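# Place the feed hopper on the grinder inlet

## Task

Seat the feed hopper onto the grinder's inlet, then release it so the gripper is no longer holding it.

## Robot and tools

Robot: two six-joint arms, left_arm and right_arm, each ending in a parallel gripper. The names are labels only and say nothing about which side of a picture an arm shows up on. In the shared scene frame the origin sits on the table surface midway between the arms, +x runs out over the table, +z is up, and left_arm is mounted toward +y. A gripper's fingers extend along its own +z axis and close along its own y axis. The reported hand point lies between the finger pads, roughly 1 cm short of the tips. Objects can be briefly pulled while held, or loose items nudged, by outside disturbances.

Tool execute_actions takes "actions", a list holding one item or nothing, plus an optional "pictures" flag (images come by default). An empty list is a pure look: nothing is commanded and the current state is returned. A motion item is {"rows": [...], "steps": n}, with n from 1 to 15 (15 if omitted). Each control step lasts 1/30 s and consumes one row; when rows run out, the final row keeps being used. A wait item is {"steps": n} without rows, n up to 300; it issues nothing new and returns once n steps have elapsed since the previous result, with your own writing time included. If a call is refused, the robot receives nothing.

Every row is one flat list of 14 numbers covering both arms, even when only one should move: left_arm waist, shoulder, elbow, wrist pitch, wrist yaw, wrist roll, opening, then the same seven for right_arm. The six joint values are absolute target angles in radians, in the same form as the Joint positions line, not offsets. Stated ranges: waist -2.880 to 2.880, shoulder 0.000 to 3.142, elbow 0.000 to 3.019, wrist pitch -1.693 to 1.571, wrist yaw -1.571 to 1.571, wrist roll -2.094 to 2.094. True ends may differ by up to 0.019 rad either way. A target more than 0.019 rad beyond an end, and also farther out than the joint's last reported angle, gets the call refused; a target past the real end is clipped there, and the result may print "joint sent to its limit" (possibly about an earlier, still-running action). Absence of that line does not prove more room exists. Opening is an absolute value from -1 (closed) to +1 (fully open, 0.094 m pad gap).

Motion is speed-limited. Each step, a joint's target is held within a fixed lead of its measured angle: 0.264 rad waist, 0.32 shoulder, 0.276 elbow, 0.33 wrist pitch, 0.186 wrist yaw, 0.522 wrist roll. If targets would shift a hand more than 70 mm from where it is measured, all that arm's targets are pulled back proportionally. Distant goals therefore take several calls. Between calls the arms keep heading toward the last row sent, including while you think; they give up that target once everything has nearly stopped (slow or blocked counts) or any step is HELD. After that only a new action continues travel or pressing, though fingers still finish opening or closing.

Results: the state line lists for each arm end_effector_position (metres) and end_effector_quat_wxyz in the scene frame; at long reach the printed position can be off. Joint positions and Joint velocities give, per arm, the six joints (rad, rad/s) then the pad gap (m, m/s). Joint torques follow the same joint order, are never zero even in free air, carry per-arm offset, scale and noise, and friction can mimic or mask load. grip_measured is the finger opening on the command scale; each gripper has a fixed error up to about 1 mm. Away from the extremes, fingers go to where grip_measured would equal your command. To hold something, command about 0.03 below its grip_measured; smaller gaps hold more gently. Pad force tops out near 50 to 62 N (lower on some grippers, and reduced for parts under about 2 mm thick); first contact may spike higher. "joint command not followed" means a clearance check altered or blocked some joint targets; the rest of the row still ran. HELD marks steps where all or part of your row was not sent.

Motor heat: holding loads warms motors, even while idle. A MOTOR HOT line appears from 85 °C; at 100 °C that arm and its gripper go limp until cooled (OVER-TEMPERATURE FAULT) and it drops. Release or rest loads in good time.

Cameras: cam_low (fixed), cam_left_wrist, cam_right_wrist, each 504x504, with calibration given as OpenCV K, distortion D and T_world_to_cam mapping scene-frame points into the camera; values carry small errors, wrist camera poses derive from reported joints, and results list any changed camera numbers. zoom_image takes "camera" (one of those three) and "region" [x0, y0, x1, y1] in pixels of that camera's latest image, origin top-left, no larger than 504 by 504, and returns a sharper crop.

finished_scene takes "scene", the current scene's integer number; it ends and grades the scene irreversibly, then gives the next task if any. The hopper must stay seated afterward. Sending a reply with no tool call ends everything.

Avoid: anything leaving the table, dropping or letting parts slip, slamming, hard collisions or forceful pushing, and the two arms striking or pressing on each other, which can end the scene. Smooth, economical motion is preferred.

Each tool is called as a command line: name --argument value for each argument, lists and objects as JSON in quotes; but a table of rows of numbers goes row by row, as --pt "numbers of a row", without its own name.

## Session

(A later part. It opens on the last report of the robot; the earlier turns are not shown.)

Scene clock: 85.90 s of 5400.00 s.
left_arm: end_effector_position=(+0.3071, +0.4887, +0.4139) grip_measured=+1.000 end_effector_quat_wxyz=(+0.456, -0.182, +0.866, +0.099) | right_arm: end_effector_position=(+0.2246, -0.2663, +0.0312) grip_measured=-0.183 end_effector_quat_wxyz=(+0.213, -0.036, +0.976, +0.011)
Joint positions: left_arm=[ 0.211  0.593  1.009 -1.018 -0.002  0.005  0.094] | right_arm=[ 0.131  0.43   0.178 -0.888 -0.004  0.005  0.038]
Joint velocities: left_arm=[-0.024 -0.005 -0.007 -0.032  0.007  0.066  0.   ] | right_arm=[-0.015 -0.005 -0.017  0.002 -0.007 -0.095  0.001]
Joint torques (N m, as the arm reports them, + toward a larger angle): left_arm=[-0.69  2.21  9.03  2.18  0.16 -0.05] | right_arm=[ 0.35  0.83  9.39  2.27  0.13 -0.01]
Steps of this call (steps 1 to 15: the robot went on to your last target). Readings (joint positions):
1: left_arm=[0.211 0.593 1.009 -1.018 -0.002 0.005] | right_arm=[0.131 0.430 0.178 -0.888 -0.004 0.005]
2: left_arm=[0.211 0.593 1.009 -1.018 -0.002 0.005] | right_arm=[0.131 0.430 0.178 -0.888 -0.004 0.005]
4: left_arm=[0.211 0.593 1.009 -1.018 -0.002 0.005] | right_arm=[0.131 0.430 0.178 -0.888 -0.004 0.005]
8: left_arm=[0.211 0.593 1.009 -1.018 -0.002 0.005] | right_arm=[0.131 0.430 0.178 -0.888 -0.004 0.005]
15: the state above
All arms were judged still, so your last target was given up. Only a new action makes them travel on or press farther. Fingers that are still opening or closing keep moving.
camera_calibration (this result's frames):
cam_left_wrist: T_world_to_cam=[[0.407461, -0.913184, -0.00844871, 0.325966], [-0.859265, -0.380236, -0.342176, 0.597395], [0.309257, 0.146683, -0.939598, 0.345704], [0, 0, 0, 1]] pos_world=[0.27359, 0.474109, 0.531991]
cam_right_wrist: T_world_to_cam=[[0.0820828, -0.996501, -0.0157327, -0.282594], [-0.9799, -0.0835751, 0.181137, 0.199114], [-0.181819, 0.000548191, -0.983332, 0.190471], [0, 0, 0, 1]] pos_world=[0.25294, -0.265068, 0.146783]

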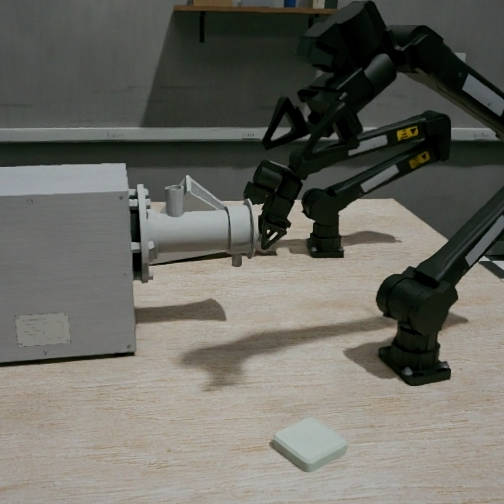

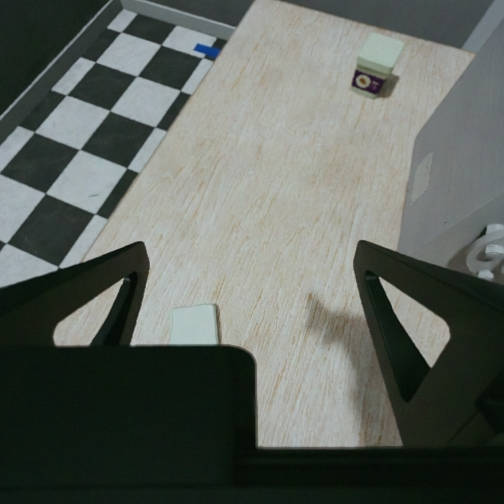

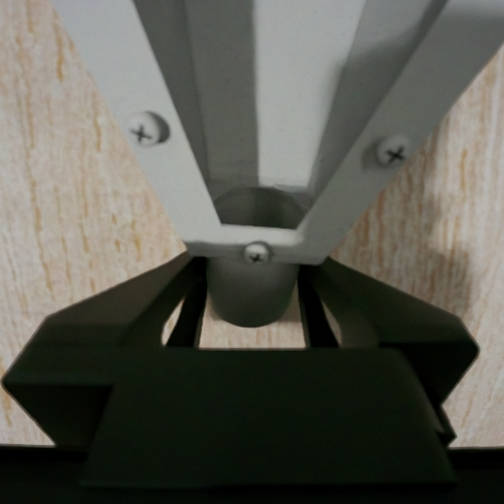

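execute_actions --actions '[{"rows":[[0.2,0.6,1.0,-1.0,0,0,1,0.135,0.425,0.2,-0.87,0,0,-0.26],[0.2,0.6,1.0,-1.0,0,0,1,0.135,0.425,0.2,-0.85,0,0,-0.26],[0.2,0.6,1.0,-1.0,0,0,1,0.135,0.425,0.2,-0.83,0,0,-0.26],[0.2,0.6,1.0,-1.0,0,0,1,0.135,0.425,0.2,-0.81,0,0,-0.26],[0.2,0.6,1.0,-1.0,0,0,1,0.135,0.425,0.2,-0.79,0,0,-0.26],[0.2,0.6,1.0,-1.0,0,0,1,0.135,0.425,0.2,-0.77,0,0,-0.26],[0.2,0.6,1.0,-1.0,0,0,1,0.135,0.425,0.2,-0.75,0,0,-0.26],[0.2,0.6,1.0,-1.0,0,0,1,0.135,0.425,0.2,-0.73,0,0,-0.26],[0.2,0.6,1.0,-1.0,0,0,1,0.135,0.425,0.2,-0.71,0,0,-0.26],[0.2,0.6,1.0,-1.0,0,0,1,0.135,0.425,0.2,-0.69,0,0,-0.26],[0.2,0.6,1.0,-1.0,0,0,1,0.135,0.425,0.2,-0.67,0,0,-0.26],[0.2,0.6,1.0,-1.0,0,0,1,0.135,0.425,0.2,-0.65,0,0,-0.26],[0.2,0.6,1.0,-1.0,0,0,1,0.135,0.425,0.2,-0.63,0,0,-0.26],[0.2,0.6,1.0,-1.0,0,0,1,0.135,0.425,0.2,-0.61,0,0,-0.26],[0.2,0.6,1.0,-1.0,0,0,1,0.135,0.425,0.2,-0.6,0,0,-0.26]],"steps":15}]' --pictures false

execute_actions --actions '[{"steps":15}]'

Scene clock: 90.90 s of 5400.00 s.
left_arm: end_effector_position=(+0.3071, +0.4887, +0.4139) grip_measured=+1.000 end_effector_quat_wxyz=(+0.456, -0.182, +0.866, +0.099) | right_arm: end_effector_position=(+0.2647, -0.2624, +0.0514) grip_measured=-0.185 end_effector_quat_wxyz=(+0.306, -0.035, +0.951, +0.017)
Joint positions: left_arm=[ 0.211  0.593  1.009 -1.018 -0.002  0.005  0.094] | right_arm=[ 0.131  0.432  0.168 -0.684 -0.008  0.007  0.038]
Joint velocities: left_arm=[-0.005  0.005 -0.012  0.002 -0.037  0.007  0.   ] | right_arm=[-0.005 -0.005 -0.002  0.515  0.022  0.037 -0.002]
Joint torques (N m, as the arm reports them, + toward a larger angle): left_arm=[-0.65  2.24  9.02  2.17  0.16 -0.05] | right_arm=[ 0.37  0.41 12.49  4.07  0.31 -0.03]
Steps of this call (steps 1 to 90: nothing new was sent; then 1.50 s passed at rest; steps 91 to 105: all 15 steps of this action). Readings (joint positions):
91: left_arm=[0.211 0.593 1.009 -1.018 -0.002 0.005] | right_arm=[0.131 0.430 0.178 -0.888 -0.004 0.005]
92: left_arm=[0.211 0.593 1.009 -1.018 -0.002 0.005] | right_arm=[0.131 0.430 0.178 -0.886 -0.004 0.005]
94: left_arm=[0.211 0.593 1.009 -1.018 -0.002 0.005] | right_arm=[0.131 0.430 0.178 -0.875 -0.005 0.005]
98: left_arm=[0.211 0.593 1.009 -1.018 -0.002 0.005] | right_arm=[0.131 0.431 0.170 -0.819 -0.008 0.005]
105: the state above

Scene clock: 91.40 s of 5400.00 s.
left_arm: end_effector_position=(+0.3071, +0.4887, +0.4139) grip_measured=+1.000 end_effector_quat_wxyz=(+0.456, -0.182, +0.866, +0.099) | right_arm: end_effector_position=(+0.2712, -0.2619, +0.0562) grip_measured=-0.186 end_effector_quat_wxyz=(+0.322, -0.034, +0.946, +0.018)
Joint positions: left_arm=[ 0.211  0.593  1.009 -1.018 -0.002  0.005  0.094] | right_arm=[ 0.131  0.432  0.168 -0.651 -0.008  0.009  0.038]
Joint velocities: left_arm=[-0.015 -0.005 -0.007  0.007  0.095 -0.007  0.   ] | right_arm=[-0.005  0.005 -0.007 -0.002  0.037 -0.051  0.001]
Joint torques (N m, as the arm reports them, + toward a larger angle): left_arm=[-0.63  2.17  9.02  2.17  0.16 -0.05] | right_arm=[ 0.39  0.39 12.49  4.28  0.31 -0.04]
Steps of this call (steps 1 to 15: the robot went on to your last target). Readings (joint positions):
1: left_arm=[0.211 0.593 1.009 -1.018 -0.002 0.005] | right_arm=[0.131 0.432 0.168 -0.669 -0.008 0.008]
2: left_arm=[0.211 0.593 1.009 -1.018 -0.002 0.005] | right_arm=[0.131 0.432 0.168 -0.658 -0.008 0.008]
4: left_arm=[0.211 0.593 1.009 -1.018 -0.002 0.005] | right_arm=[0.131 0.432 0.168 -0.651 -0.008 0.008]
8: left_arm=[0.211 0.593 1.009 -1.018 -0.002 0.005] | right_arm=[0.131 0.432 0.168 -0.651 -0.008 0.009]
15: the state above
camera_calibration (this result's frames):
cam_left_wrist: T_world_to_cam=[[0.407461, -0.913184, -0.00844871, 0.325966], [-0.859265, -0.380236, -0.342176, 0.597395], [0.309257, 0.146683, -0.939598, 0.345704], [0, 0, 0, 1]] pos_world=[0.27359, 0.474109, 0.531991]
cam_right_wrist: T_world_to_cam=[[0.085038, -0.996173, -0.0202149, -0.282103], [-0.9955, -0.0840941, -0.043684, 0.257269], [0.0418169, 0.0238388, -0.998841, 0.169836], [0, 0, 0, 1]] pos_world=[0.272999, -0.263437, 0.175175]

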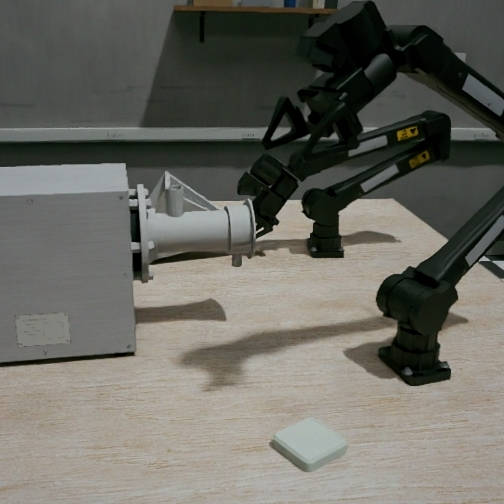

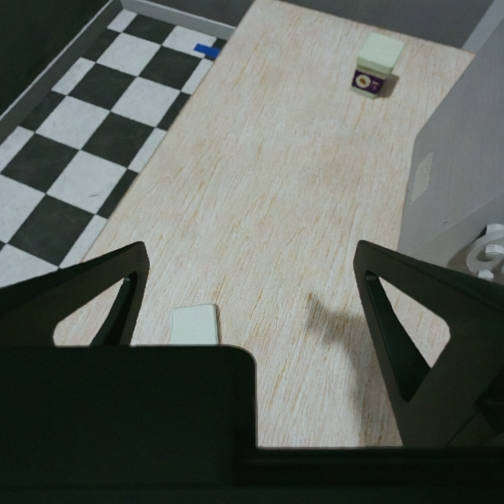

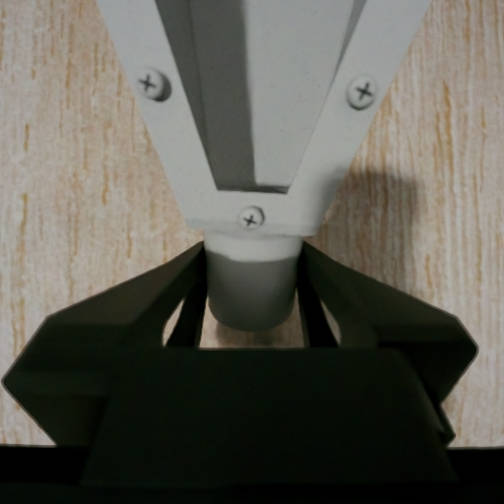

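execute_actions --actions '[{"rows":[[0.2,0.6,1.0,-1.0,0,0,1,0.135,0.425,0.2,-0.66,0,0,-0.2],[0.2,0.6,1.0,-1.0,0,0,1,0.135,0.425,0.2,-0.69,0,0,-0.2],[0.2,0.6,1.0,-1.0,0,0,1,0.135,0.425,0.2,-0.72,0,0,-0.2],[0.2,0.6,1.0,-1.0,0,0,1,0.135,0.425,0.2,-0.75,0,0,-0.2],[0.2,0.6,1.0,-1.0,0,0,1,0.135,0.425,0.2,-0.78,0,0,-0.2],[0.2,0.6,1.0,-1.0,0,0,1,0.135,0.425,0.2,-0.81,0,0,-0.2],[0.2,0.6,1.0,-1.0,0,0,1,0.135,0.425,0.2,-0.84,0,0,-0.2],[0.2,0.6,1.0,-1.0,0,0,1,0.135,0.425,0.2,-0.86,0,0,-0.2]],"steps":15}]' --pictures false

execute_actions --actions '[{"rows":[[0.2,0.6,1.0,-1.0,0,0,1,0.135,0.425,0.2,-0.86,0,0,0.6]],"steps":12}]' --pictures false

execute_actions --actions '[{"rows":[[0.2,0.6,1.0,-1.0,0,0,1,0.135,0.25,0.4,-1.2,0,0,0.6]],"steps":12}]' --pictures false

execute_actions --actions '[{"rows":[[0.2,0.6,1.0,-1.0,0,0,1,0.1,0.65,0.95,-1.15,0,0,0.6]],"steps":15}]' --pictures false

execute_actions --actions '[{"steps":25}]'

Scene clock: 117.50 s of 5400.00 s.
left_arm: end_effector_position=(+0.3071, +0.4887, +0.4139) grip_measured=+1.000 end_effector_quat_wxyz=(+0.456, -0.182, +0.866, +0.099) | right_arm: end_effector_position=(+0.2323, -0.2655, +0.0320) grip_measured=-0.186 end_effector_quat_wxyz=(+0.232, -0.028, +0.972, +0.014)
Joint positions: left_arm=[ 0.211  0.593  1.009 -1.018 -0.002  0.005  0.094] | right_arm=[ 0.131  0.431  0.169 -0.84  -0.005  0.023  0.038]
Joint velocities: left_arm=[ 0.005 -0.005  0.012 -0.002 -0.051 -0.007  0.   ] | right_arm=[-0.015 -0.015 -0.002 -0.002  0.022 -0.037  0.001]
Joint torques (N m, as the arm reports them, + toward a larger angle): left_arm=[-0.57  2.11  9.03  2.17  0.16 -0.05] | right_arm=[ 0.39  1.13 12.41  0.48  0.17 -0.15]
Steps of this call (steps 1 to 15: the robot went on to your last target; steps 16 to 90: nothing new was sent; then 22.60 s passed at rest; steps 91 to 105: all 15 steps of this action). Readings (joint positions):
91: left_arm=[0.211 0.593 1.009 -1.018 -0.002 0.005] | right_arm=[0.131 0.432 0.168 -0.653 -0.008 0.009]
92: left_arm=[0.211 0.593 1.009 -1.018 -0.002 0.005] | right_arm=[0.131 0.432 0.168 -0.660 -0.008 0.009]
94: left_arm=[0.211 0.593 1.009 -1.018 -0.002 0.005] | right_arm=[0.131 0.432 0.168 -0.691 -0.008 0.012]
98: left_arm=[0.211 0.593 1.009 -1.018 -0.002 0.005] | right_arm=[0.131 0.432 0.168 -0.799 -0.005 0.023]
105: the state above

Scene clock: 117.90 s of 5400.00 s.
left_arm: end_effector_position=(+0.3071, +0.4887, +0.4139) grip_measured=+1.000 end_effector_quat_wxyz=(+0.456, -0.182, +0.866, +0.099) | right_arm: end_effector_position=(+0.2316, -0.2658, +0.0316) grip_measured=+0.597 end_effector_quat_wxyz=(+0.230, -0.031, +0.973, +0.012)
Joint positions: left_arm=[ 0.211  0.593  1.009 -1.018 -0.002  0.005  0.094] | right_arm=[ 0.131  0.431  0.169 -0.843 -0.003  0.016  0.075]
Joint velocities: left_arm=[-0.005 -0.015 -0.012 -0.022 -0.007 -0.022  0.   ] | right_arm=[ 0.005 -0.015  0.002  0.017  0.007  0.066  0.   ]
Joint torques (N m, as the arm reports them, + toward a larger angle): left_arm=[-0.63  2.21  9.03  2.16  0.17 -0.05] | right_arm=[ 0.38  0.55 12.19  0.66  0.11 -0.07]
Steps of this call (steps 1 to 12: all 12 steps of this action). Readings (joint positions):
1: left_arm=[0.211 0.593 1.009 -1.018 -0.002 0.005] | right_arm=[0.131 0.431 0.169 -0.841 -0.004 0.022]
2: left_arm=[0.211 0.593 1.009 -1.018 -0.002 0.005] | right_arm=[0.131 0.431 0.169 -0.841 -0.004 0.021]
4: left_arm=[0.211 0.593 1.009 -1.018 -0.002 0.005] | right_arm=[0.131 0.431 0.169 -0.843 -0.003 0.018]
8: left_arm=[0.211 0.593 1.009 -1.018 -0.002 0.005] | right_arm=[0.131 0.431 0.169 -0.843 -0.003 0.016]
12: the state above

Scene clock: 118.30 s of 5400.00 s.
left_arm: end_effector_position=(+0.3071, +0.4887, +0.4139) grip_measured=+1.000 end_effector_quat_wxyz=(+0.456, -0.182, +0.866, +0.099) | right_arm: end_effector_position=(+0.2204, -0.2667, +0.1310) grip_measured=+0.597 end_effector_quat_wxyz=(+0.263, -0.031, +0.964, +0.014)
Joint positions: left_arm=[ 0.211  0.593  1.009 -1.018 -0.002  0.005  0.094] | right_arm=[ 0.131  0.245  0.388 -1.18  -0.003  0.015  0.075]
Joint velocities: left_arm=[ 0.005  0.005 -0.007  0.002  0.007 -0.037  0.   ] | right_arm=[ 0.005 -0.005 -0.007 -0.12   0.007  0.095 -0.   ]
Joint torques (N m, as the arm reports them, + toward a larger angle): left_arm=[-0.57  2.2   9.03  2.16  0.16 -0.05] | right_arm=[ 0.38  2.58 10.92  1.03  0.1  -0.1 ]
Steps of this call (steps 1 to 12: all 12 steps of this action). Readings (joint positions):
1: left_arm=[0.211 0.593 1.009 -1.018 -0.002 0.005] | right_arm=[0.131 0.422 0.181 -0.886 -0.003 0.016]
2: left_arm=[0.211 0.593 1.009 -1.018 -0.002 0.005] | right_arm=[0.131 0.397 0.205 -0.964 -0.003 0.016]
4: left_arm=[0.211 0.593 1.009 -1.018 -0.002 0.005] | right_arm=[0.131 0.328 0.266 -1.082 -0.003 0.016]
8: left_arm=[0.211 0.593 1.009 -1.018 -0.002 0.005] | right_arm=[0.131 0.247 0.375 -1.166 -0.003 0.016]
12: the state above

Scene clock: 118.80 s of 5400.00 s.
left_arm: end_effector_position=(+0.3071, +0.4887, +0.4139) grip_measured=+1.000 end_effector_quat_wxyz=(+0.456, -0.182, +0.866, +0.099) | right_arm: end_effector_position=(+0.3305, -0.2644, +0.3250) grip_measured=+0.597 end_effector_quat_wxyz=(+0.333, -0.020, +0.943, +0.013)
Joint positions: left_arm=[ 0.211  0.593  1.009 -1.018 -0.002  0.005  0.094] | right_arm=[ 0.109  0.65   0.922 -1.163 -0.003  0.015  0.075]
Joint velocities: left_arm=[ 0.005 -0.005 -0.002 -0.007  0.007  0.037  0.   ] | right_arm=[-0.034 -0.063  0.466  0.11  -0.051 -0.095 -0.001]
Joint torques (N m, as the arm reports them, + toward a larger angle): left_arm=[-0.54  2.1   9.04  2.15  0.17 -0.05] | right_arm=[-0.27 -1.82  9.79  2.04  0.1  -0.09]
Steps of this call (steps 1 to 15: all 15 steps of this action). Readings (joint positions):
1: left_arm=[0.211 0.593 1.009 -1.018 -0.002 0.005] | right_arm=[0.130 0.261 0.400 -1.181 -0.003 0.015]
2: left_arm=[0.211 0.593 1.009 -1.018 -0.002 0.005] | right_arm=[0.127 0.306 0.426 -1.181 -0.003 0.015]
4: left_arm=[0.211 0.593 1.009 -1.018 -0.002 0.005] | right_arm=[0.120 0.433 0.512 -1.181 -0.003 0.015]
8: left_arm=[0.211 0.593 1.009 -1.018 -0.002 0.005] | right_arm=[0.114 0.612 0.693 -1.178 -0.003 0.015]
15: the state above

Scene clock: 119.63 s of 5400.00 s.
left_arm: end_effector_position=(+0.3071, +0.4887, +0.4139) grip_measured=+1.000 end_effector_quat_wxyz=(+0.456, -0.182, +0.866, +0.099) | right_arm: end_effector_position=(+0.3317, -0.2645, +0.3344) grip_measured=+0.597 end_effector_quat_wxyz=(+0.343, -0.019, +0.939, +0.014)
Joint positions: left_arm=[ 0.211  0.593  1.009 -1.018 -0.002  0.005  0.094] | right_arm=[ 0.108  0.647  0.937 -1.16  -0.003  0.015  0.075]
Joint velocities: left_arm=[-0.015 -0.005 -0.007 -0.002  0.007  0.022  0.   ] | right_arm=[ 0.005 -0.015 -0.017  0.002  0.037  0.037 -0.001]
Joint torques (N m, as the arm reports them, + toward a larger angle): left_arm=[-0.6   2.17  9.02  2.16  0.16 -0.04] | right_arm=[-0.52 -1.08 11.05  2.38  0.1  -0.09]
Steps of this call (steps 1 to 25: the robot went on to your last target). Readings (joint positions):
1: left_arm=[0.211 0.593 1.009 -1.018 -0.002 0.005] | right_arm=[0.108 0.648 0.933 -1.160 -0.003 0.015]
2: left_arm=[0.211 0.593 1.009 -1.018 -0.002 0.005] | right_arm=[0.108 0.647 0.937 -1.160 -0.003 0.015]
4: left_arm=[0.211 0.593 1.009 -1.018 -0.002 0.005] | right_arm=[0.108 0.646 0.937 -1.160 -0.003 0.015]
8: left_arm=[0.211 0.593 1.009 -1.018 -0.002 0.005] | right_arm=[0.108 0.647 0.937 -1.160 -0.003 0.015]
25: the state above
camera_calibration (this result's frames):
cam_left_wrist: T_world_to_cam=[[0.407461, -0.913184, -0.00844871, 0.325966], [-0.859265, -0.380236, -0.342176, 0.597395], [0.309257, 0.146683, -0.939598, 0.345704], [0, 0, 0, 1]] pos_world=[0.27359, 0.474109, 0.531991]
cam_right_wrist: T_world_to_cam=[[0.0549866, -0.998281, -0.0202994, -0.274806], [-0.994627, -0.0529768, -0.0889416, 0.35256], [0.0877133, 0.025081, -0.99583, 0.429281], [0, 0, 0, 1]] pos_world=[0.328123, -0.266423, 0.45327]

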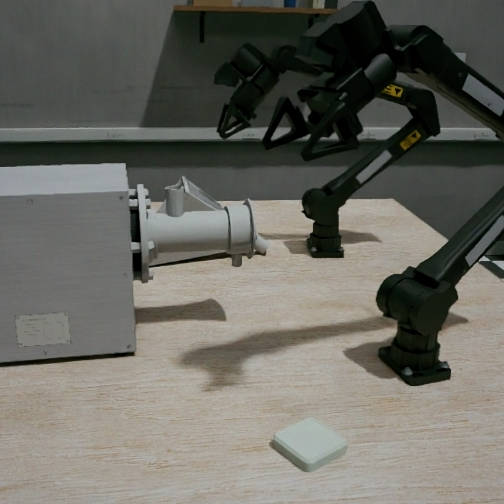

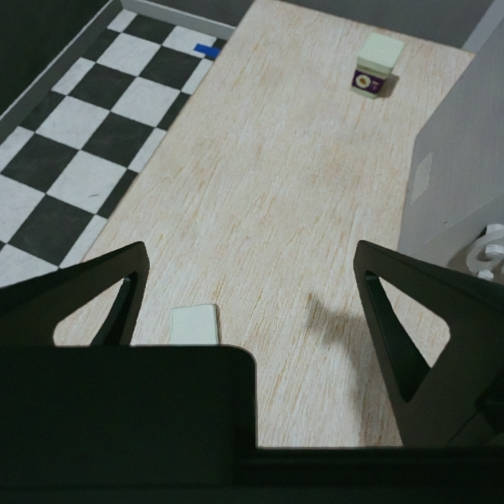

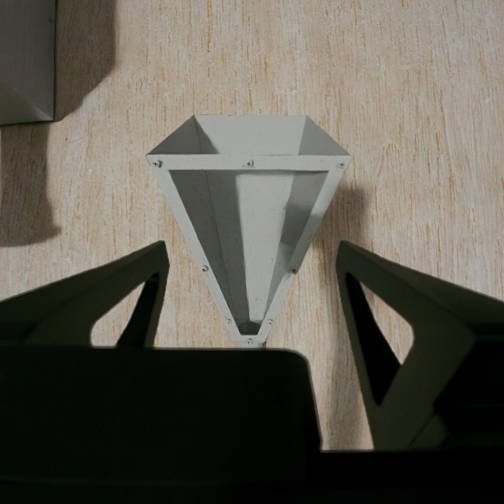

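execute_actions --actions '[{"rows":[[0.2,0.6,1.0,-1.0,0,0,1,-0.14,1.2,1.5,-1.4,-0.16,-0.05,0.3]],"steps":15}]' --pictures false

execute_actions --actions '[{"rows":[[0.2,0.6,1.0,-1.0,0,0,1,-0.14,1.57,1.5,-1.56,-0.16,-0.05,0.3]],"steps":15}]' --pictures false

execute_actions --actions '[{"steps":20}]'

Scene clock: 126.27 s of 5400.00 s.
left_arm: end_effector_position=(+0.3071, +0.4887, +0.4139) grip_measured=+1.000 end_effector_quat_wxyz=(+0.456, -0.182, +0.866, +0.099) | right_arm: end_effector_position=(+0.4767, -0.3378, +0.3777) grip_measured=+0.303 end_effector_quat_wxyz=(+0.218, +0.063, +0.972, +0.052)
Joint positions: left_arm=[ 0.211  0.593  1.009 -1.018 -0.002  0.005  0.094] | right_arm=[-0.142  1.234  1.47  -1.38  -0.157 -0.031  0.061]
Joint velocities: left_arm=[-0.015 -0.005 -0.007  0.007  0.051 -0.095  0.   ] | right_arm=[-0.015 -0.19   0.007 -0.037  0.022 -0.037  0.   ]
Joint torques (N m, as the arm reports them, + toward a larger angle): left_arm=[-0.62  2.09  9.01  2.18  0.16 -0.04] | right_arm=[ -0.08 -12.11  12.38   0.39  -0.29  -0.07]
Steps of this call (steps 1 to 15: the robot went on to your last target; steps 16 to 90: nothing new was sent; then 3.13 s passed at rest; steps 91 to 105: all 15 steps of this action). Readings (joint positions):
91: left_arm=[0.211 0.593 1.009 -1.018 -0.002 0.005] | right_arm=[0.089 0.666 0.958 -1.198 -0.065 0.008]
92: left_arm=[0.211 0.593 1.009 -1.018 -0.002 0.005] | right_arm=[0.046 0.710 1.006 -1.263 -0.111 0.002]
94: left_arm=[0.211 0.593 1.009 -1.018 -0.002 0.005] | right_arm=[-0.047 0.834 1.122 -1.321 -0.139 -0.006]
98: left_arm=[0.211 0.593 1.009 -1.018 -0.002 0.005] | right_arm=[-0.131 1.101 1.369 -1.363 -0.153 -0.017]
105: the state above

Scene clock: 126.77 s of 5400.00 s.
left_arm: end_effector_position=(+0.3071, +0.4887, +0.4139) grip_measured=+1.000 end_effector_quat_wxyz=(+0.456, -0.182, +0.866, +0.099) | right_arm: end_effector_position=(+0.5023, -0.3428, +0.2119) grip_measured=+0.303 end_effector_quat_wxyz=(-0.044, +0.084, +0.992, +0.084)
Joint positions: left_arm=[ 0.211  0.593  1.009 -1.018 -0.002  0.005  0.094] | right_arm=[-0.142  1.615  1.479 -1.542 -0.157 -0.034  0.061]
Joint velocities: left_arm=[-0.005 -0.015  0.002  0.027  0.022  0.066  0.   ] | right_arm=[-0.005 -0.024 -0.027 -0.095  0.022 -0.022  0.   ]
Joint torques (N m, as the arm reports them, + toward a larger angle): left_arm=[-0.59  2.14  9.03  2.19  0.16 -0.05] | right_arm=[  0.17 -18.61  10.77  -0.31  -0.3   -0.1 ]
Steps of this call (steps 1 to 15: all 15 steps of this action). Readings (joint positions):
1: left_arm=[0.211 0.593 1.009 -1.018 -0.002 0.005] | right_arm=[-0.142 1.240 1.472 -1.396 -0.157 -0.031]
2: left_arm=[0.211 0.593 1.009 -1.018 -0.002 0.005] | right_arm=[-0.142 1.252 1.481 -1.422 -0.157 -0.031]
4: left_arm=[0.211 0.593 1.009 -1.018 -0.002 0.005] | right_arm=[-0.142 1.301 1.489 -1.456 -0.157 -0.031]
8: left_arm=[0.211 0.593 1.009 -1.018 -0.002 0.005] | right_arm=[-0.142 1.456 1.489 -1.514 -0.157 -0.032]
15: the state above

Scene clock: 127.43 s of 5400.00 s.
left_arm: end_effector_position=(+0.3071, +0.4887, +0.4139) grip_measured=+1.000 end_effector_quat_wxyz=(+0.456, -0.182, +0.866, +0.099) | right_arm: end_effector_position=(+0.4975, -0.3418, +0.2302) grip_measured=+0.303 end_effector_quat_wxyz=(-0.025, +0.082, +0.993, +0.082)
Joint positions: left_arm=[ 0.211  0.593  1.009 -1.018 -0.002  0.005  0.094] | right_arm=[-0.142  1.573  1.479 -1.546 -0.157 -0.035  0.061]
Joint velocities: left_arm=[ 0.005 -0.005  0.007 -0.002 -0.066  0.037  0.   ] | right_arm=[-0.005 -0.015 -0.002  0.002 -0.007 -0.022 -0.001]
Joint torques (N m, as the arm reports them, + toward a larger angle): left_arm=[-0.64  2.12  9.04  2.18  0.16 -0.04] | right_arm=[  0.19 -14.84  10.78  -0.41  -0.29  -0.11]
Steps of this call (steps 1 to 20: the robot went on to your last target). Readings (joint positions):
1: left_arm=[0.211 0.593 1.009 -1.018 -0.002 0.005] | right_arm=[-0.142 1.611 1.479 -1.543 -0.157 -0.034]
2: left_arm=[0.211 0.593 1.009 -1.018 -0.002 0.005] | right_arm=[-0.142 1.604 1.479 -1.544 -0.157 -0.034]
4: left_arm=[0.211 0.593 1.009 -1.018 -0.002 0.005] | right_arm=[-0.142 1.591 1.479 -1.545 -0.157 -0.035]
8: left_arm=[0.211 0.593 1.009 -1.018 -0.002 0.005] | right_arm=[-0.142 1.574 1.479 -1.546 -0.157 -0.035]
20: the state above
camera_calibration (this result's frames):
cam_left_wrist: T_world_to_cam=[[0.407461, -0.913184, -0.00844871, 0.325966], [-0.859265, -0.380236, -0.342176, 0.597395], [0.309257, 0.146683, -0.939598, 0.345704], [0, 0, 0, 1]] pos_world=[0.27359, 0.474109, 0.531991]
cam_right_wrist: T_world_to_cam=[[-0.165068, -0.971403, -0.170671, -0.209949], [-0.786745, 0.0253286, 0.616758, 0.264995], [-0.594798, 0.236082, -0.768428, 0.67231], [0, 0, 0, 1]] pos_world=[0.573716, -0.369377, 0.317352]

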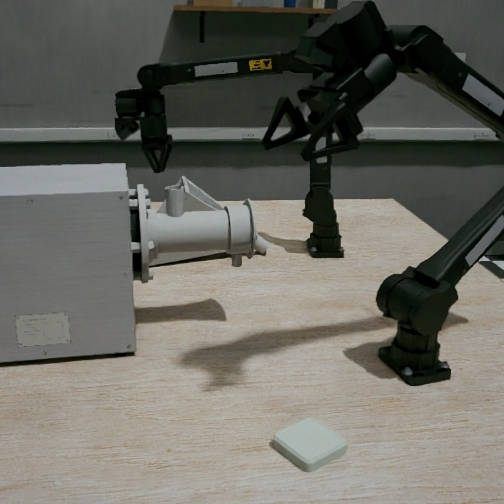

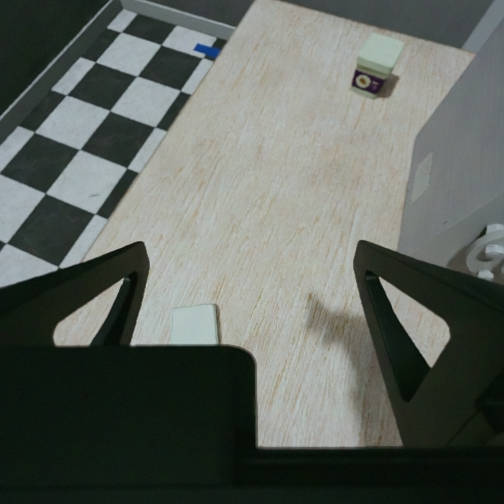

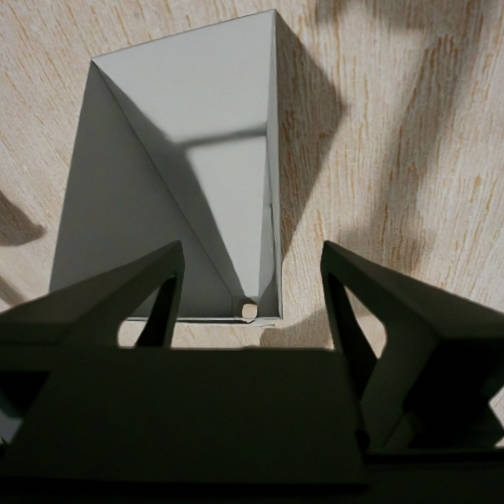

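execute_actions --actions '[{"rows":[[0.2,0.6,1.0,-1.0,0,0,1,-0.14,1.575,1.48,-1.53,-0.16,-0.05,0.3],[0.2,0.6,1.0,-1.0,0,0,1,-0.14,1.58,1.455,-1.50,-0.16,-0.05,0.3],[0.2,0.6,1.0,-1.0,0,0,1,-0.14,1.585,1.43,-1.47,-0.16,-0.05,0.3],[0.2,0.6,1.0,-1.0,0,0,1,-0.14,1.59,1.405,-1.44,-0.16,-0.05,0.3],[0.2,0.6,1.0,-1.0,0,0,1,-0.14,1.595,1.38,-1.41,-0.16,-0.05,0.3],[0.2,0.6,1.0,-1.0,0,0,1,-0.14,1.6,1.355,-1.38,-0.16,-0.05,0.3],[0.2,0.6,1.0,-1.0,0,0,1,-0.14,1.605,1.33,-1.35,-0.16,-0.05,0.3],[0.2,0.6,1.0,-1.0,0,0,1,-0.135,1.61,1.305,-1.32,-0.16,-0.05,0.2],[0.2,0.6,1.0,-1.0,0,0,1,-0.135,1.615,1.28,-1.29,-0.16,-0.05,0.2],[0.2,0.6,1.0,-1.0,0,0,1,-0.13,1.62,1.26,-1.26,-0.16,-0.05,0.1],[0.2,0.6,1.0,-1.0,0,0,1,-0.13,1.625,1.245,-1.24,-0.16,-0.05,0.1]],"steps":15}]' --pictures false

execute_actions --actions '[{"steps":15}]'

Scene clock: 131.63 s of 5400.00 s.
left_arm: end_effector_position=(+0.3071, +0.4887, +0.4139) grip_measured=+1.000 end_effector_quat_wxyz=(+0.456, -0.182, +0.866, +0.099) | right_arm: end_effector_position=(+0.4888, -0.3387, +0.1228) grip_measured=+0.103 end_effector_quat_wxyz=(-0.025, +0.080, +0.993, +0.082)
Joint positions: left_arm=[ 0.211  0.593  1.009 -1.018 -0.002  0.005  0.094] | right_arm=[-0.139  1.614  1.239 -1.264 -0.157 -0.035  0.052]
Joint velocities: left_arm=[ 0.005 -0.005 -0.012 -0.007 -0.11   0.037  0.   ] | right_arm=[ 0.005  0.151 -0.081  0.095  0.007 -0.051  0.001]
Joint torques (N m, as the arm reports them, + toward a larger angle): left_arm=[-0.66  2.08  9.03  2.18  0.16 -0.05] | right_arm=[  0.41 -14.47   9.43   1.05  -0.28  -0.1 ]
Steps of this call (steps 1 to 15: the robot went on to your last target; steps 16 to 90: nothing new was sent; then 0.70 s passed at rest; steps 91 to 105: all 15 steps of this action). Readings (joint positions):
91: left_arm=[0.211 0.593 1.009 -1.018 -0.002 0.005] | right_arm=[-0.142 1.573 1.479 -1.546 -0.157 -0.035]
92: left_arm=[0.211 0.593 1.009 -1.018 -0.002 0.005] | right_arm=[-0.142 1.573 1.476 -1.540 -0.157 -0.035]
94: left_arm=[0.211 0.593 1.009 -1.018 -0.002 0.005] | right_arm=[-0.142 1.572 1.456 -1.501 -0.157 -0.035]
98: left_arm=[0.211 0.593 1.009 -1.018 -0.002 0.005] | right_arm=[-0.142 1.573 1.357 -1.390 -0.157 -0.035]
105: the state above

Scene clock: 132.13 s of 5400.00 s.
left_arm: end_effector_position=(+0.3071, +0.4887, +0.4139) grip_measured=+1.000 end_effector_quat_wxyz=(+0.456, -0.182, +0.866, +0.099) | right_arm: end_effector_position=(+0.4905, -0.3386, +0.1201) grip_measured=+0.103 end_effector_quat_wxyz=(-0.024, +0.079, +0.993, +0.082)
Joint positions: left_arm=[ 0.211  0.593  1.009 -1.018 -0.002  0.005  0.094] | right_arm=[-0.137  1.619  1.238 -1.255 -0.157 -0.035  0.052]
Joint velocities: left_arm=[-0.005  0.005 -0.012  0.007  0.022  0.022  0.   ] | right_arm=[-0.015 -0.005  0.032  0.007  0.066 -0.051  0.   ]
Joint torques (N m, as the arm reports them, + toward a larger angle): left_arm=[-0.61  2.14  9.02  2.14  0.16 -0.04] | right_arm=[  0.57 -14.19   8.92   1.02  -0.28  -0.1 ]
Steps of this call (steps 1 to 15: the robot went on to your last target). Readings (joint positions):
1: left_arm=[0.211 0.593 1.009 -1.018 -0.002 0.005] | right_arm=[-0.138 1.618 1.238 -1.261 -0.157 -0.035]
2: left_arm=[0.211 0.593 1.009 -1.018 -0.002 0.005] | right_arm=[-0.138 1.619 1.238 -1.259 -0.157 -0.035]
4: left_arm=[0.211 0.593 1.009 -1.018 -0.002 0.005] | right_arm=[-0.137 1.619 1.238 -1.256 -0.157 -0.035]
8: left_arm=[0.211 0.593 1.009 -1.018 -0.002 0.005] | right_arm=[-0.137 1.619 1.238 -1.255 -0.157 -0.035]
15: the state above
All arms were judged still, so your last target was given up. Only a new action makes them travel on or press farther. Fingers that are still opening or closing keep moving.
camera_calibration (this result's frames):
cam_left_wrist: T_world_to_cam=[[0.407461, -0.913184, -0.00844871, 0.325966], [-0.859265, -0.380236, -0.342176, 0.597395], [0.309257, 0.146683, -0.939598, 0.345704], [0, 0, 0, 1]] pos_world=[0.27359, 0.474109, 0.531991]
cam_right_wrist: T_world_to_cam=[[-0.160415, -0.972197, -0.170584, -0.229266], [-0.78892, 0.0224249, 0.614087, 0.327706], [-0.593188, 0.233086, -0.770583, 0.581236], [0, 0, 0, 1]] pos_world=[0.566538, -0.365719, 0.207541]

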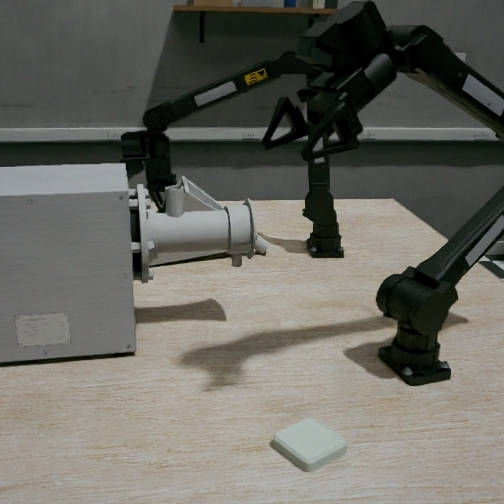

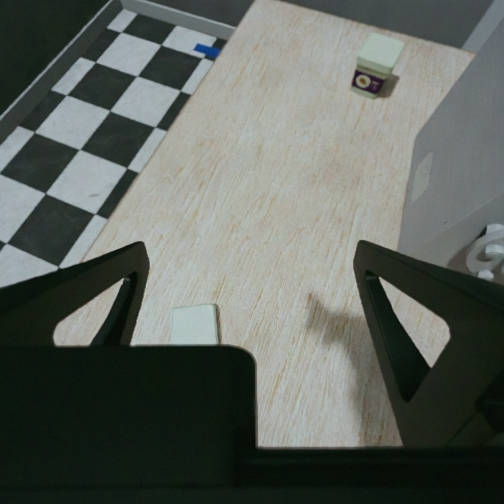

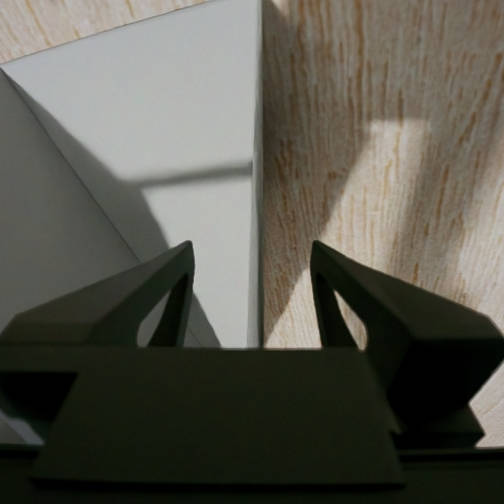

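execute_actions --actions '[{"rows":[[0.2,0.6,1.0,-1.0,0,0,1,-0.155,1.63,1.2,-1.195,-0.16,-0.05,-0.3]],"steps":12}]' --pictures false

execute_actions --actions '[{"rows":[[0.2,0.6,1.0,-1.0,0,0,1,-0.155,1.63,1.2,-1.195,-0.16,-0.05,-0.5],[0.2,0.6,1.0,-1.0,0,0,1,-0.155,1.63,1.2,-1.195,-0.16,-0.05,-0.6],[0.2,0.6,1.0,-1.0,0,0,1,-0.155,1.63,1.2,-1.195,-0.16,-0.05,-0.7],[0.2,0.6,1.0,-1.0,0,0,1,-0.155,1.63,1.2,-1.195,-0.16,-0.05,-0.8],[0.2,0.6,1.0,-1.0,0,0,1,-0.155,1.63,1.2,-1.195,-0.16,-0.05,-0.85],[0.2,0.6,1.0,-1.0,0,0,1,-0.155,1.63,1.2,-1.195,-0.16,-0.05,-0.9],[0.2,0.6,1.0,-1.0,0,0,1,-0.155,1.63,1.2,-1.195,-0.16,-0.05,-0.95],[0.2,0.6,1.0,-1.0,0,0,1,-0.155,1.63,1.2,-1.195,-0.16,-0.05,-1]],"steps":15}]'

Scene clock: 135.43 s of 5400.00 s.
left_arm: end_effector_position=(+0.3071, +0.4887, +0.4139) grip_measured=+1.000 end_effector_quat_wxyz=(+0.456, -0.182, +0.866, +0.099) | right_arm: end_effector_position=(+0.4907, -0.3438, +0.1105) grip_measured=-0.297 end_effector_quat_wxyz=(-0.013, +0.084, +0.993, +0.081)
Joint positions: left_arm=[ 0.211  0.593  1.009 -1.018 -0.002  0.005  0.094] | right_arm=[-0.149  1.619  1.211 -1.207 -0.158 -0.035  0.033]
Joint velocities: left_arm=[ 0.005 -0.005  0.007  0.017 -0.037  0.007  0.   ] | right_arm=[-0.005  0.005 -0.012 -0.007 -0.007 -0.007 -0.   ]
Joint torques (N m, as the arm reports them, + toward a larger angle): left_arm=[-0.67  2.25  9.02  2.17  0.16 -0.05] | right_arm=[ -0.49 -13.29   7.43   0.98  -0.25  -0.1 ]
Steps of this call (steps 1 to 87: nothing new was sent; steps 88 to 99: all 12 steps of this action). Readings (joint positions):
88: left_arm=[0.211 0.593 1.009 -1.018 -0.002 0.005] | right_arm=[-0.138 1.619 1.233 -1.245 -0.158 -0.035]
89: left_arm=[0.211 0.593 1.009 -1.018 -0.002 0.005] | right_arm=[-0.139 1.619 1.227 -1.230 -0.158 -0.035]
91: left_arm=[0.211 0.593 1.009 -1.018 -0.002 0.005] | right_arm=[-0.143 1.619 1.215 -1.213 -0.158 -0.035]
95: left_arm=[0.211 0.593 1.009 -1.018 -0.002 0.005] | right_arm=[-0.149 1.619 1.211 -1.208 -0.158 -0.035]
99: the state above

Scene clock: 135.93 s of 5400.00 s.
left_arm: end_effector_position=(+0.3071, +0.4887, +0.4139) grip_measured=+1.000 end_effector_quat_wxyz=(+0.456, -0.182, +0.866, +0.099) | right_arm: end_effector_position=(+0.4910, -0.3424, +0.1108) grip_measured=-0.961 end_effector_quat_wxyz=(-0.013, +0.092, +0.992, +0.086)
Joint positions: left_arm=[ 0.211  0.593  1.009 -1.018 -0.002  0.005  0.094] | right_arm=[-0.15   1.619  1.211 -1.207 -0.168 -0.021  0.002]
Joint velocities: left_arm=[-0.015 -0.005  0.002 -0.002 -0.037  0.022  0.   ] | right_arm=[-0.005  0.005 -0.002 -0.007 -0.007  0.022 -0.001]
Joint torques (N m, as the arm reports them, + toward a larger angle): left_arm=[-0.62  2.14  9.03  2.19  0.16 -0.05] | right_arm=[ -0.34 -13.39   7.42   0.95   0.2   -0.21]
Steps of this call (steps 1 to 15: all 15 steps of this action). Readings (joint positions):
1: left_arm=[0.211 0.593 1.009 -1.018 -0.002 0.005] | right_arm=[-0.149 1.619 1.211 -1.207 -0.158 -0.035]
2: left_arm=[0.211 0.593 1.009 -1.018 -0.002 0.005] | right_arm=[-0.149 1.619 1.211 -1.207 -0.158 -0.035]
4: left_arm=[0.211 0.593 1.009 -1.018 -0.002 0.005] | right_arm=[-0.149 1.619 1.211 -1.207 -0.158 -0.036]
8: left_arm=[0.211 0.593 1.009 -1.018 -0.002 0.005] | right_arm=[-0.149 1.619 1.211 -1.207 -0.167 -0.033]
15: the state above
camera_calibration (this result's frames):
cam_left_wrist: T_world_to_cam=[[0.407461, -0.913184, -0.00844871, 0.325966], [-0.859265, -0.380236, -0.342176, 0.597395], [0.309257, 0.146683, -0.939598, 0.345704], [0, 0, 0, 1]] pos_world=[0.27359, 0.474109, 0.531991]
cam_right_wrist: T_world_to_cam=[[-0.182749, -0.96655, -0.179956, -0.220551], [-0.80037, 0.0399585, 0.598173, 0.34732], [-0.570973, 0.253347, -0.7809, 0.572406], [0, 0, 0, 1]] pos_world=[0.564508, -0.372069, 0.199545]

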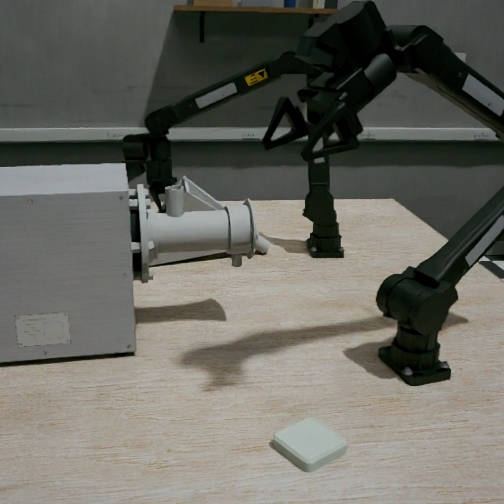

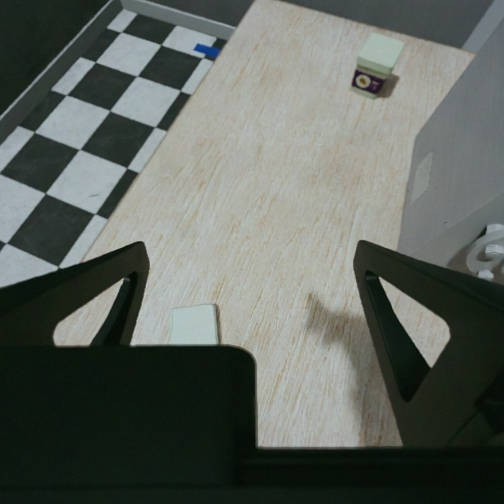

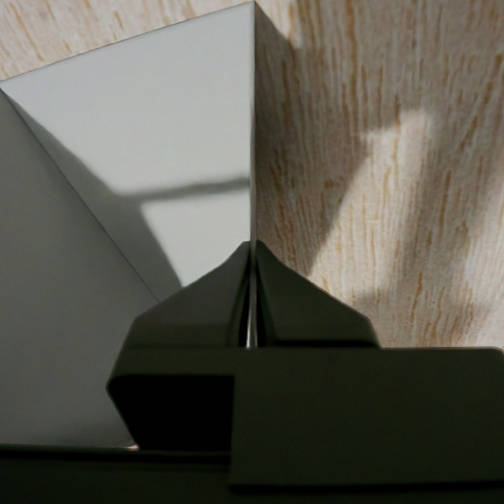

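execute_actions --actions '[{"rows":[[0.2,0.6,1.0,-1.0,0,0,1,-0.155,1.62,1.23,-1.195,-0.165,-0.02,-1],[0.2,0.6,1.0,-1.0,0,0,1,-0.155,1.62,1.25,-1.195,-0.165,-0.02,-1],[0.2,0.6,1.0,-1.0,0,0,1,-0.155,1.62,1.27,-1.195,-0.165,-0.02,-1],[0.2,0.6,1.0,-1.0,0,0,1,-0.155,1.62,1.29,-1.195,-0.165,-0.02,-1],[0.2,0.6,1.0,-1.0,0,0,1,-0.155,1.61,1.31,-1.195,-0.165,-0.02,-1],[0.2,0.6,1.0,-1.0,0,0,1,-0.155,1.6,1.33,-1.195,-0.165,-0.02,-1],[0.2,0.6,1.0,-1.0,0,0,1,-0.155,1.59,1.35,-1.195,-0.165,-0.02,-1],[0.2,0.6,1.0,-1.0,0,0,1,-0.155,1.58,1.37,-1.195,-0.165,-0.02,-1],[0.2,0.6,1.0,-1.0,0,0,1,-0.155,1.57,1.39,-1.195,-0.165,-0.02,-1],[0.2,0.6,1.0,-1.0,0,0,1,-0.155,1.56,1.41,-1.195,-0.165,-0.02,-1],[0.2,0.6,1.0,-1.0,0,0,1,-0.155,1.55,1.43,-1.195,-0.165,-0.02,-1],[0.2,0.6,1.0,-1.0,0,0,1,-0.155,1.54,1.45,-1.195,-0.165,-0.02,-1],[0.2,0.6,1.0,-1.0,0,0,1,-0.155,1.53,1.47,-1.195,-0.165,-0.02,-1],[0.2,0.6,1.0,-1.0,0,0,1,-0.155,1.52,1.49,-1.195,-0.165,-0.02,-1],[0.2,0.6,1.0,-1.0,0,0,1,-0.155,1.51,1.5,-1.195,-0.165,-0.02,-1]],"steps":15}]' --pictures false

execute_actions --actions '[{"steps":15}]'

Scene clock: 139.90 s of 5400.00 s.
left_arm: end_effector_position=(+0.3071, +0.4887, +0.4139) grip_measured=+1.000 end_effector_quat_wxyz=(+0.456, -0.182, +0.866, +0.099) | right_arm: end_effector_position=(+0.5331, -0.3567, +0.1524) grip_measured=-0.966 end_effector_quat_wxyz=(+0.044, +0.092, +0.993, +0.064)
Joint positions: left_arm=[ 0.211  0.593  1.009 -1.018 -0.002  0.005  0.094] | right_arm=[-0.15   1.619  1.328 -1.206 -0.137 -0.012  0.002]
Joint velocities: left_arm=[-0.005 -0.024  0.007  0.007 -0.022 -0.007  0.   ] | right_arm=[ 0.005  0.005  0.252 -0.012  0.007 -0.095 -0.   ]
Joint torques (N m, as the arm reports them, + toward a larger angle): left_arm=[-0.6   2.19  9.04  2.16  0.16 -0.05] | right_arm=[ -0.14 -20.22  15.24   0.95  -0.85  -0.01]
Steps of this call (steps 1 to 15: the robot went on to your last target; steps 16 to 90: nothing new was sent; then 0.47 s passed at rest; steps 91 to 105: all 15 steps of this action). Readings (joint positions):
91: left_arm=[0.211 0.593 1.009 -1.018 -0.002 0.005] | right_arm=[-0.150 1.619 1.211 -1.207 -0.169 -0.017]
92: left_arm=[0.211 0.593 1.009 -1.018 -0.002 0.005] | right_arm=[-0.150 1.619 1.211 -1.207 -0.170 -0.014]
94: left_arm=[0.211 0.593 1.009 -1.018 -0.002 0.005] | right_arm=[-0.150 1.619 1.214 -1.207 -0.171 -0.012]
98: left_arm=[0.211 0.593 1.009 -1.018 -0.002 0.005] | right_arm=[-0.150 1.619 1.245 -1.207 -0.164 -0.012]
105: the state above

Scene clock: 140.40 s of 5400.00 s.
left_arm: end_effector_position=(+0.3071, +0.4887, +0.4139) grip_measured=+1.000 end_effector_quat_wxyz=(+0.456, -0.182, +0.866, +0.099) | right_arm: end_effector_position=(+0.5480, -0.3598, +0.1790) grip_measured=-0.966 end_effector_quat_wxyz=(+0.075, +0.089, +0.991, +0.061)
Joint positions: left_arm=[ 0.211  0.593  1.009 -1.018 -0.002  0.005  0.094] | right_arm=[-0.15   1.601  1.374 -1.206 -0.137 -0.014  0.002]
Joint velocities: left_arm=[-0.005 -0.005  0.007 -0.012  0.022 -0.051  0.   ] | right_arm=[-0.005 -0.024  0.022 -0.012  0.022 -0.007  0.001]
Joint torques (N m, as the arm reports them, + toward a larger angle): left_arm=[-0.56  2.1   9.03  2.19  0.16 -0.05] | right_arm=[ -0.27 -20.52  16.58   1.15  -1.07   0.01]
Steps of this call (steps 1 to 15: the robot went on to your last target). Readings (joint positions):
1: left_arm=[0.211 0.593 1.009 -1.018 -0.002 0.005] | right_arm=[-0.150 1.618 1.336 -1.206 -0.137 -0.012]
2: left_arm=[0.211 0.593 1.009 -1.018 -0.002 0.005] | right_arm=[-0.150 1.617 1.343 -1.206 -0.137 -0.012]
4: left_arm=[0.211 0.593 1.009 -1.018 -0.002 0.005] | right_arm=[-0.150 1.615 1.354 -1.206 -0.137 -0.012]
8: left_arm=[0.211 0.593 1.009 -1.018 -0.002 0.005] | right_arm=[-0.150 1.609 1.366 -1.206 -0.137 -0.012]
15: the state above
camera_calibration (this result's frames):
cam_left_wrist: T_world_to_cam=[[0.407461, -0.913184, -0.00844871, 0.325966], [-0.859265, -0.380236, -0.342176, 0.597395], [0.309257, 0.146683, -0.939598, 0.345704], [0, 0, 0, 1]] pos_world=[0.27359, 0.474109, 0.531991]
cam_right_wrist: T_world_to_cam=[[-0.1633, -0.975849, -0.145091, -0.234933], [-0.889543, 0.0820361, 0.449425, 0.443485], [-0.426668, 0.202456, -0.881457, 0.583182], [0, 0, 0, 1]] pos_world=[0.604959, -0.38371, 0.280649]

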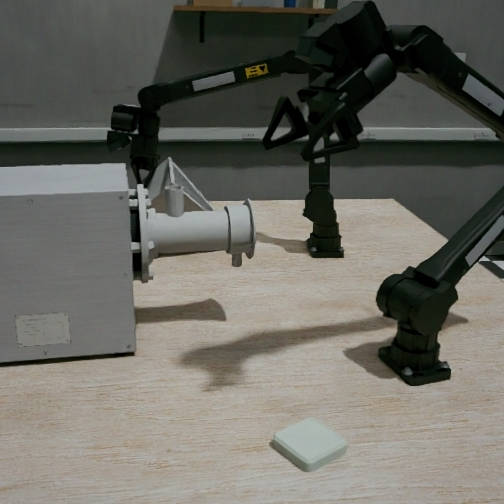

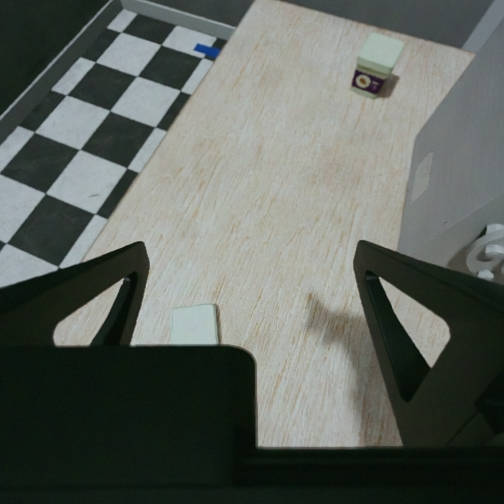

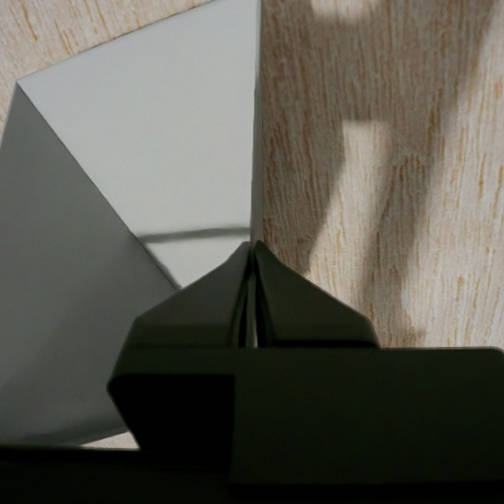

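execute_actions --actions '[{"rows":[[0.2,0.6,1.0,-1.0,0,0,1,-0.155,1.49,1.5,-1.19,-0.17,0,-1],[0.2,0.6,1.0,-1.0,0,0,1,-0.155,1.47,1.5,-1.18,-0.17,0,-1],[0.2,0.6,1.0,-1.0,0,0,1,-0.155,1.45,1.5,-1.17,-0.18,0.01,-1],[0.2,0.6,1.0,-1.0,0,0,1,-0.155,1.43,1.5,-1.16,-0.18,0.02,-1],[0.2,0.6,1.0,-1.0,0,0,1,-0.155,1.41,1.5,-1.15,-0.18,0.03,-1],[0.2,0.6,1.0,-1.0,0,0,1,-0.155,1.39,1.5,-1.14,-0.19,0.04,-1],[0.2,0.6,1.0,-1.0,0,0,1,-0.155,1.37,1.5,-1.13,-0.19,0.05,-1],[0.2,0.6,1.0,-1.0,0,0,1,-0.155,1.35,1.5,-1.12,-0.19,0.06,-1],[0.2,0.6,1.0,-1.0,0,0,1,-0.155,1.33,1.5,-1.11,-0.2,0.07,-1],[0.2,0.6,1.0,-1.0,0,0,1,-0.155,1.31,1.5,-1.10,-0.2,0.08,-1],[0.2,0.6,1.0,-1.0,0,0,1,-0.155,1.29,1.5,-1.09,-0.2,0.09,-1],[0.2,0.6,1.0,-1.0,0,0,1,-0.155,1.27,1.5,-1.08,-0.2,0.10,-1],[0.2,0.6,1.0,-1.0,0,0,1,-0.155,1.25,1.5,-1.07,-0.2,0.11,-1],[0.2,0.6,1.0,-1.0,0,0,1,-0.155,1.23,1.5,-1.06,-0.2,0.12,-1],[0.2,0.6,1.0,-1.0,0,0,1,-0.155,1.21,1.5,-1.05,-0.2,0.13,-1]],"steps":15}]' --pictures false

execute_actions --actions '[{"steps":15}]'

Scene clock: 145.53 s of 5400.00 s.
left_arm: end_effector_position=(+0.3071, +0.4887, +0.4139) grip_measured=+1.000 end_effector_quat_wxyz=(+0.456, -0.182, +0.866, +0.099) | right_arm: end_effector_position=(+0.5535, -0.3604, +0.2309) grip_measured=-0.966 end_effector_quat_wxyz=(+0.150, +0.085, +0.984, +0.054)
Joint positions: left_arm=[ 0.211  0.593  1.009 -1.018 -0.002  0.005  0.094] | right_arm=[-0.15   1.503  1.377 -1.157 -0.14  -0.01   0.002]
Joint velocities: left_arm=[-0.015 -0.015  0.002  0.007 -0.007 -0.022  0.   ] | right_arm=[ 0.005 -0.337  0.007  0.12   0.022  0.125  0.   ]
Joint torques (N m, as the arm reports them, + toward a larger angle): left_arm=[-0.63  2.19  9.04  2.18  0.16 -0.04] | right_arm=[ -0.08 -19.93  13.18   2.18  -1.06   0.37]
Steps of this call (steps 1 to 15: the robot went on to your last target; steps 16 to 90: nothing new was sent; then 1.63 s passed at rest; steps 91 to 105: all 15 steps of this action). Readings (joint positions):
91: left_arm=[0.211 0.593 1.009 -1.018 -0.002 0.005] | right_arm=[-0.150 1.599 1.377 -1.206 -0.137 -0.016]
92: left_arm=[0.211 0.593 1.009 -1.018 -0.002 0.005] | right_arm=[-0.150 1.598 1.377 -1.206 -0.137 -0.016]
94: left_arm=[0.211 0.593 1.009 -1.018 -0.002 0.005] | right_arm=[-0.150 1.594 1.377 -1.204 -0.138 -0.016]
98: left_arm=[0.211 0.593 1.009 -1.018 -0.002 0.005] | right_arm=[-0.150 1.572 1.377 -1.189 -0.138 -0.016]
105: the state above

Scene clock: 146.03 s of 5400.00 s.
left_arm: end_effector_position=(+0.3071, +0.4887, +0.4139) grip_measured=+1.000 end_effector_quat_wxyz=(+0.456, -0.182, +0.866, +0.099) | right_arm: end_effector_position=(+0.5437, -0.3563, +0.3010) grip_measured=-0.966 end_effector_quat_wxyz=(+0.234, +0.089, +0.967, +0.053)
Joint positions: left_arm=[ 0.211  0.593  1.009 -1.018 -0.002  0.005  0.094] | right_arm=[-0.15   1.366  1.377 -1.12  -0.152  0.018  0.002]
Joint velocities: left_arm=[-0.005 -0.005  0.007 -0.007 -0.051 -0.081  0.   ] | right_arm=[-0.005 -0.142 -0.007 -0.002 -0.007  0.022 -0.   ]
Joint torques (N m, as the arm reports them, + toward a larger angle): left_arm=[-0.59  2.13  9.02  2.17  0.16 -0.05] | right_arm=[ -0.1  -18.41  15.24   3.18  -1.18   0.4 ]
Steps of this call (steps 1 to 15: the robot went on to your last target). Readings (joint positions):
1: left_arm=[0.211 0.593 1.009 -1.018 -0.002 0.005] | right_arm=[-0.150 1.491 1.377 -1.153 -0.140 -0.008]
2: left_arm=[0.211 0.593 1.009 -1.018 -0.002 0.005] | right_arm=[-0.150 1.479 1.377 -1.149 -0.140 -0.007]
4: left_arm=[0.211 0.593 1.009 -1.018 -0.002 0.005] | right_arm=[-0.150 1.456 1.377 -1.142 -0.140 -0.004]
8: left_arm=[0.211 0.593 1.009 -1.018 -0.002 0.005] | right_arm=[-0.150 1.413 1.377 -1.133 -0.144 0.003]
15: the state above
camera_calibration (this result's frames):
cam_left_wrist: T_world_to_cam=[[0.407461, -0.913184, -0.00844871, 0.325966], [-0.859265, -0.380236, -0.342176, 0.597395], [0.309257, 0.146683, -0.939598, 0.345704], [0, 0, 0, 1]] pos_world=[0.27359, 0.474109, 0.531991]
cam_right_wrist: T_world_to_cam=[[-0.141036, -0.978048, -0.153397, -0.224933], [-0.982282, 0.118931, 0.144835, 0.539787], [-0.123412, 0.171107, -0.977493, 0.541089], [0, 0, 0, 1]] pos_world=[0.565276, -0.376776, 0.416226]

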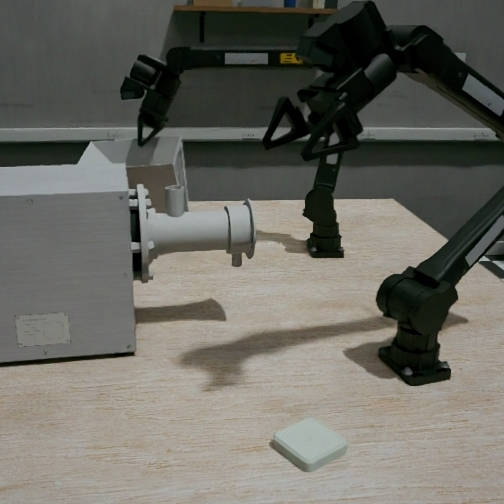

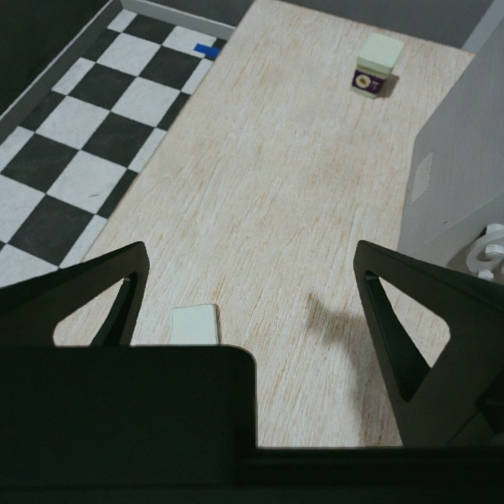

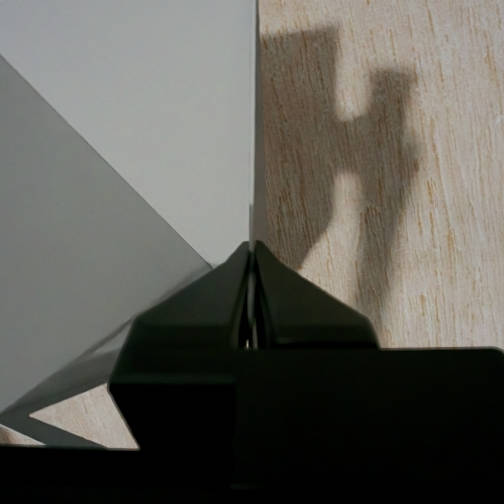

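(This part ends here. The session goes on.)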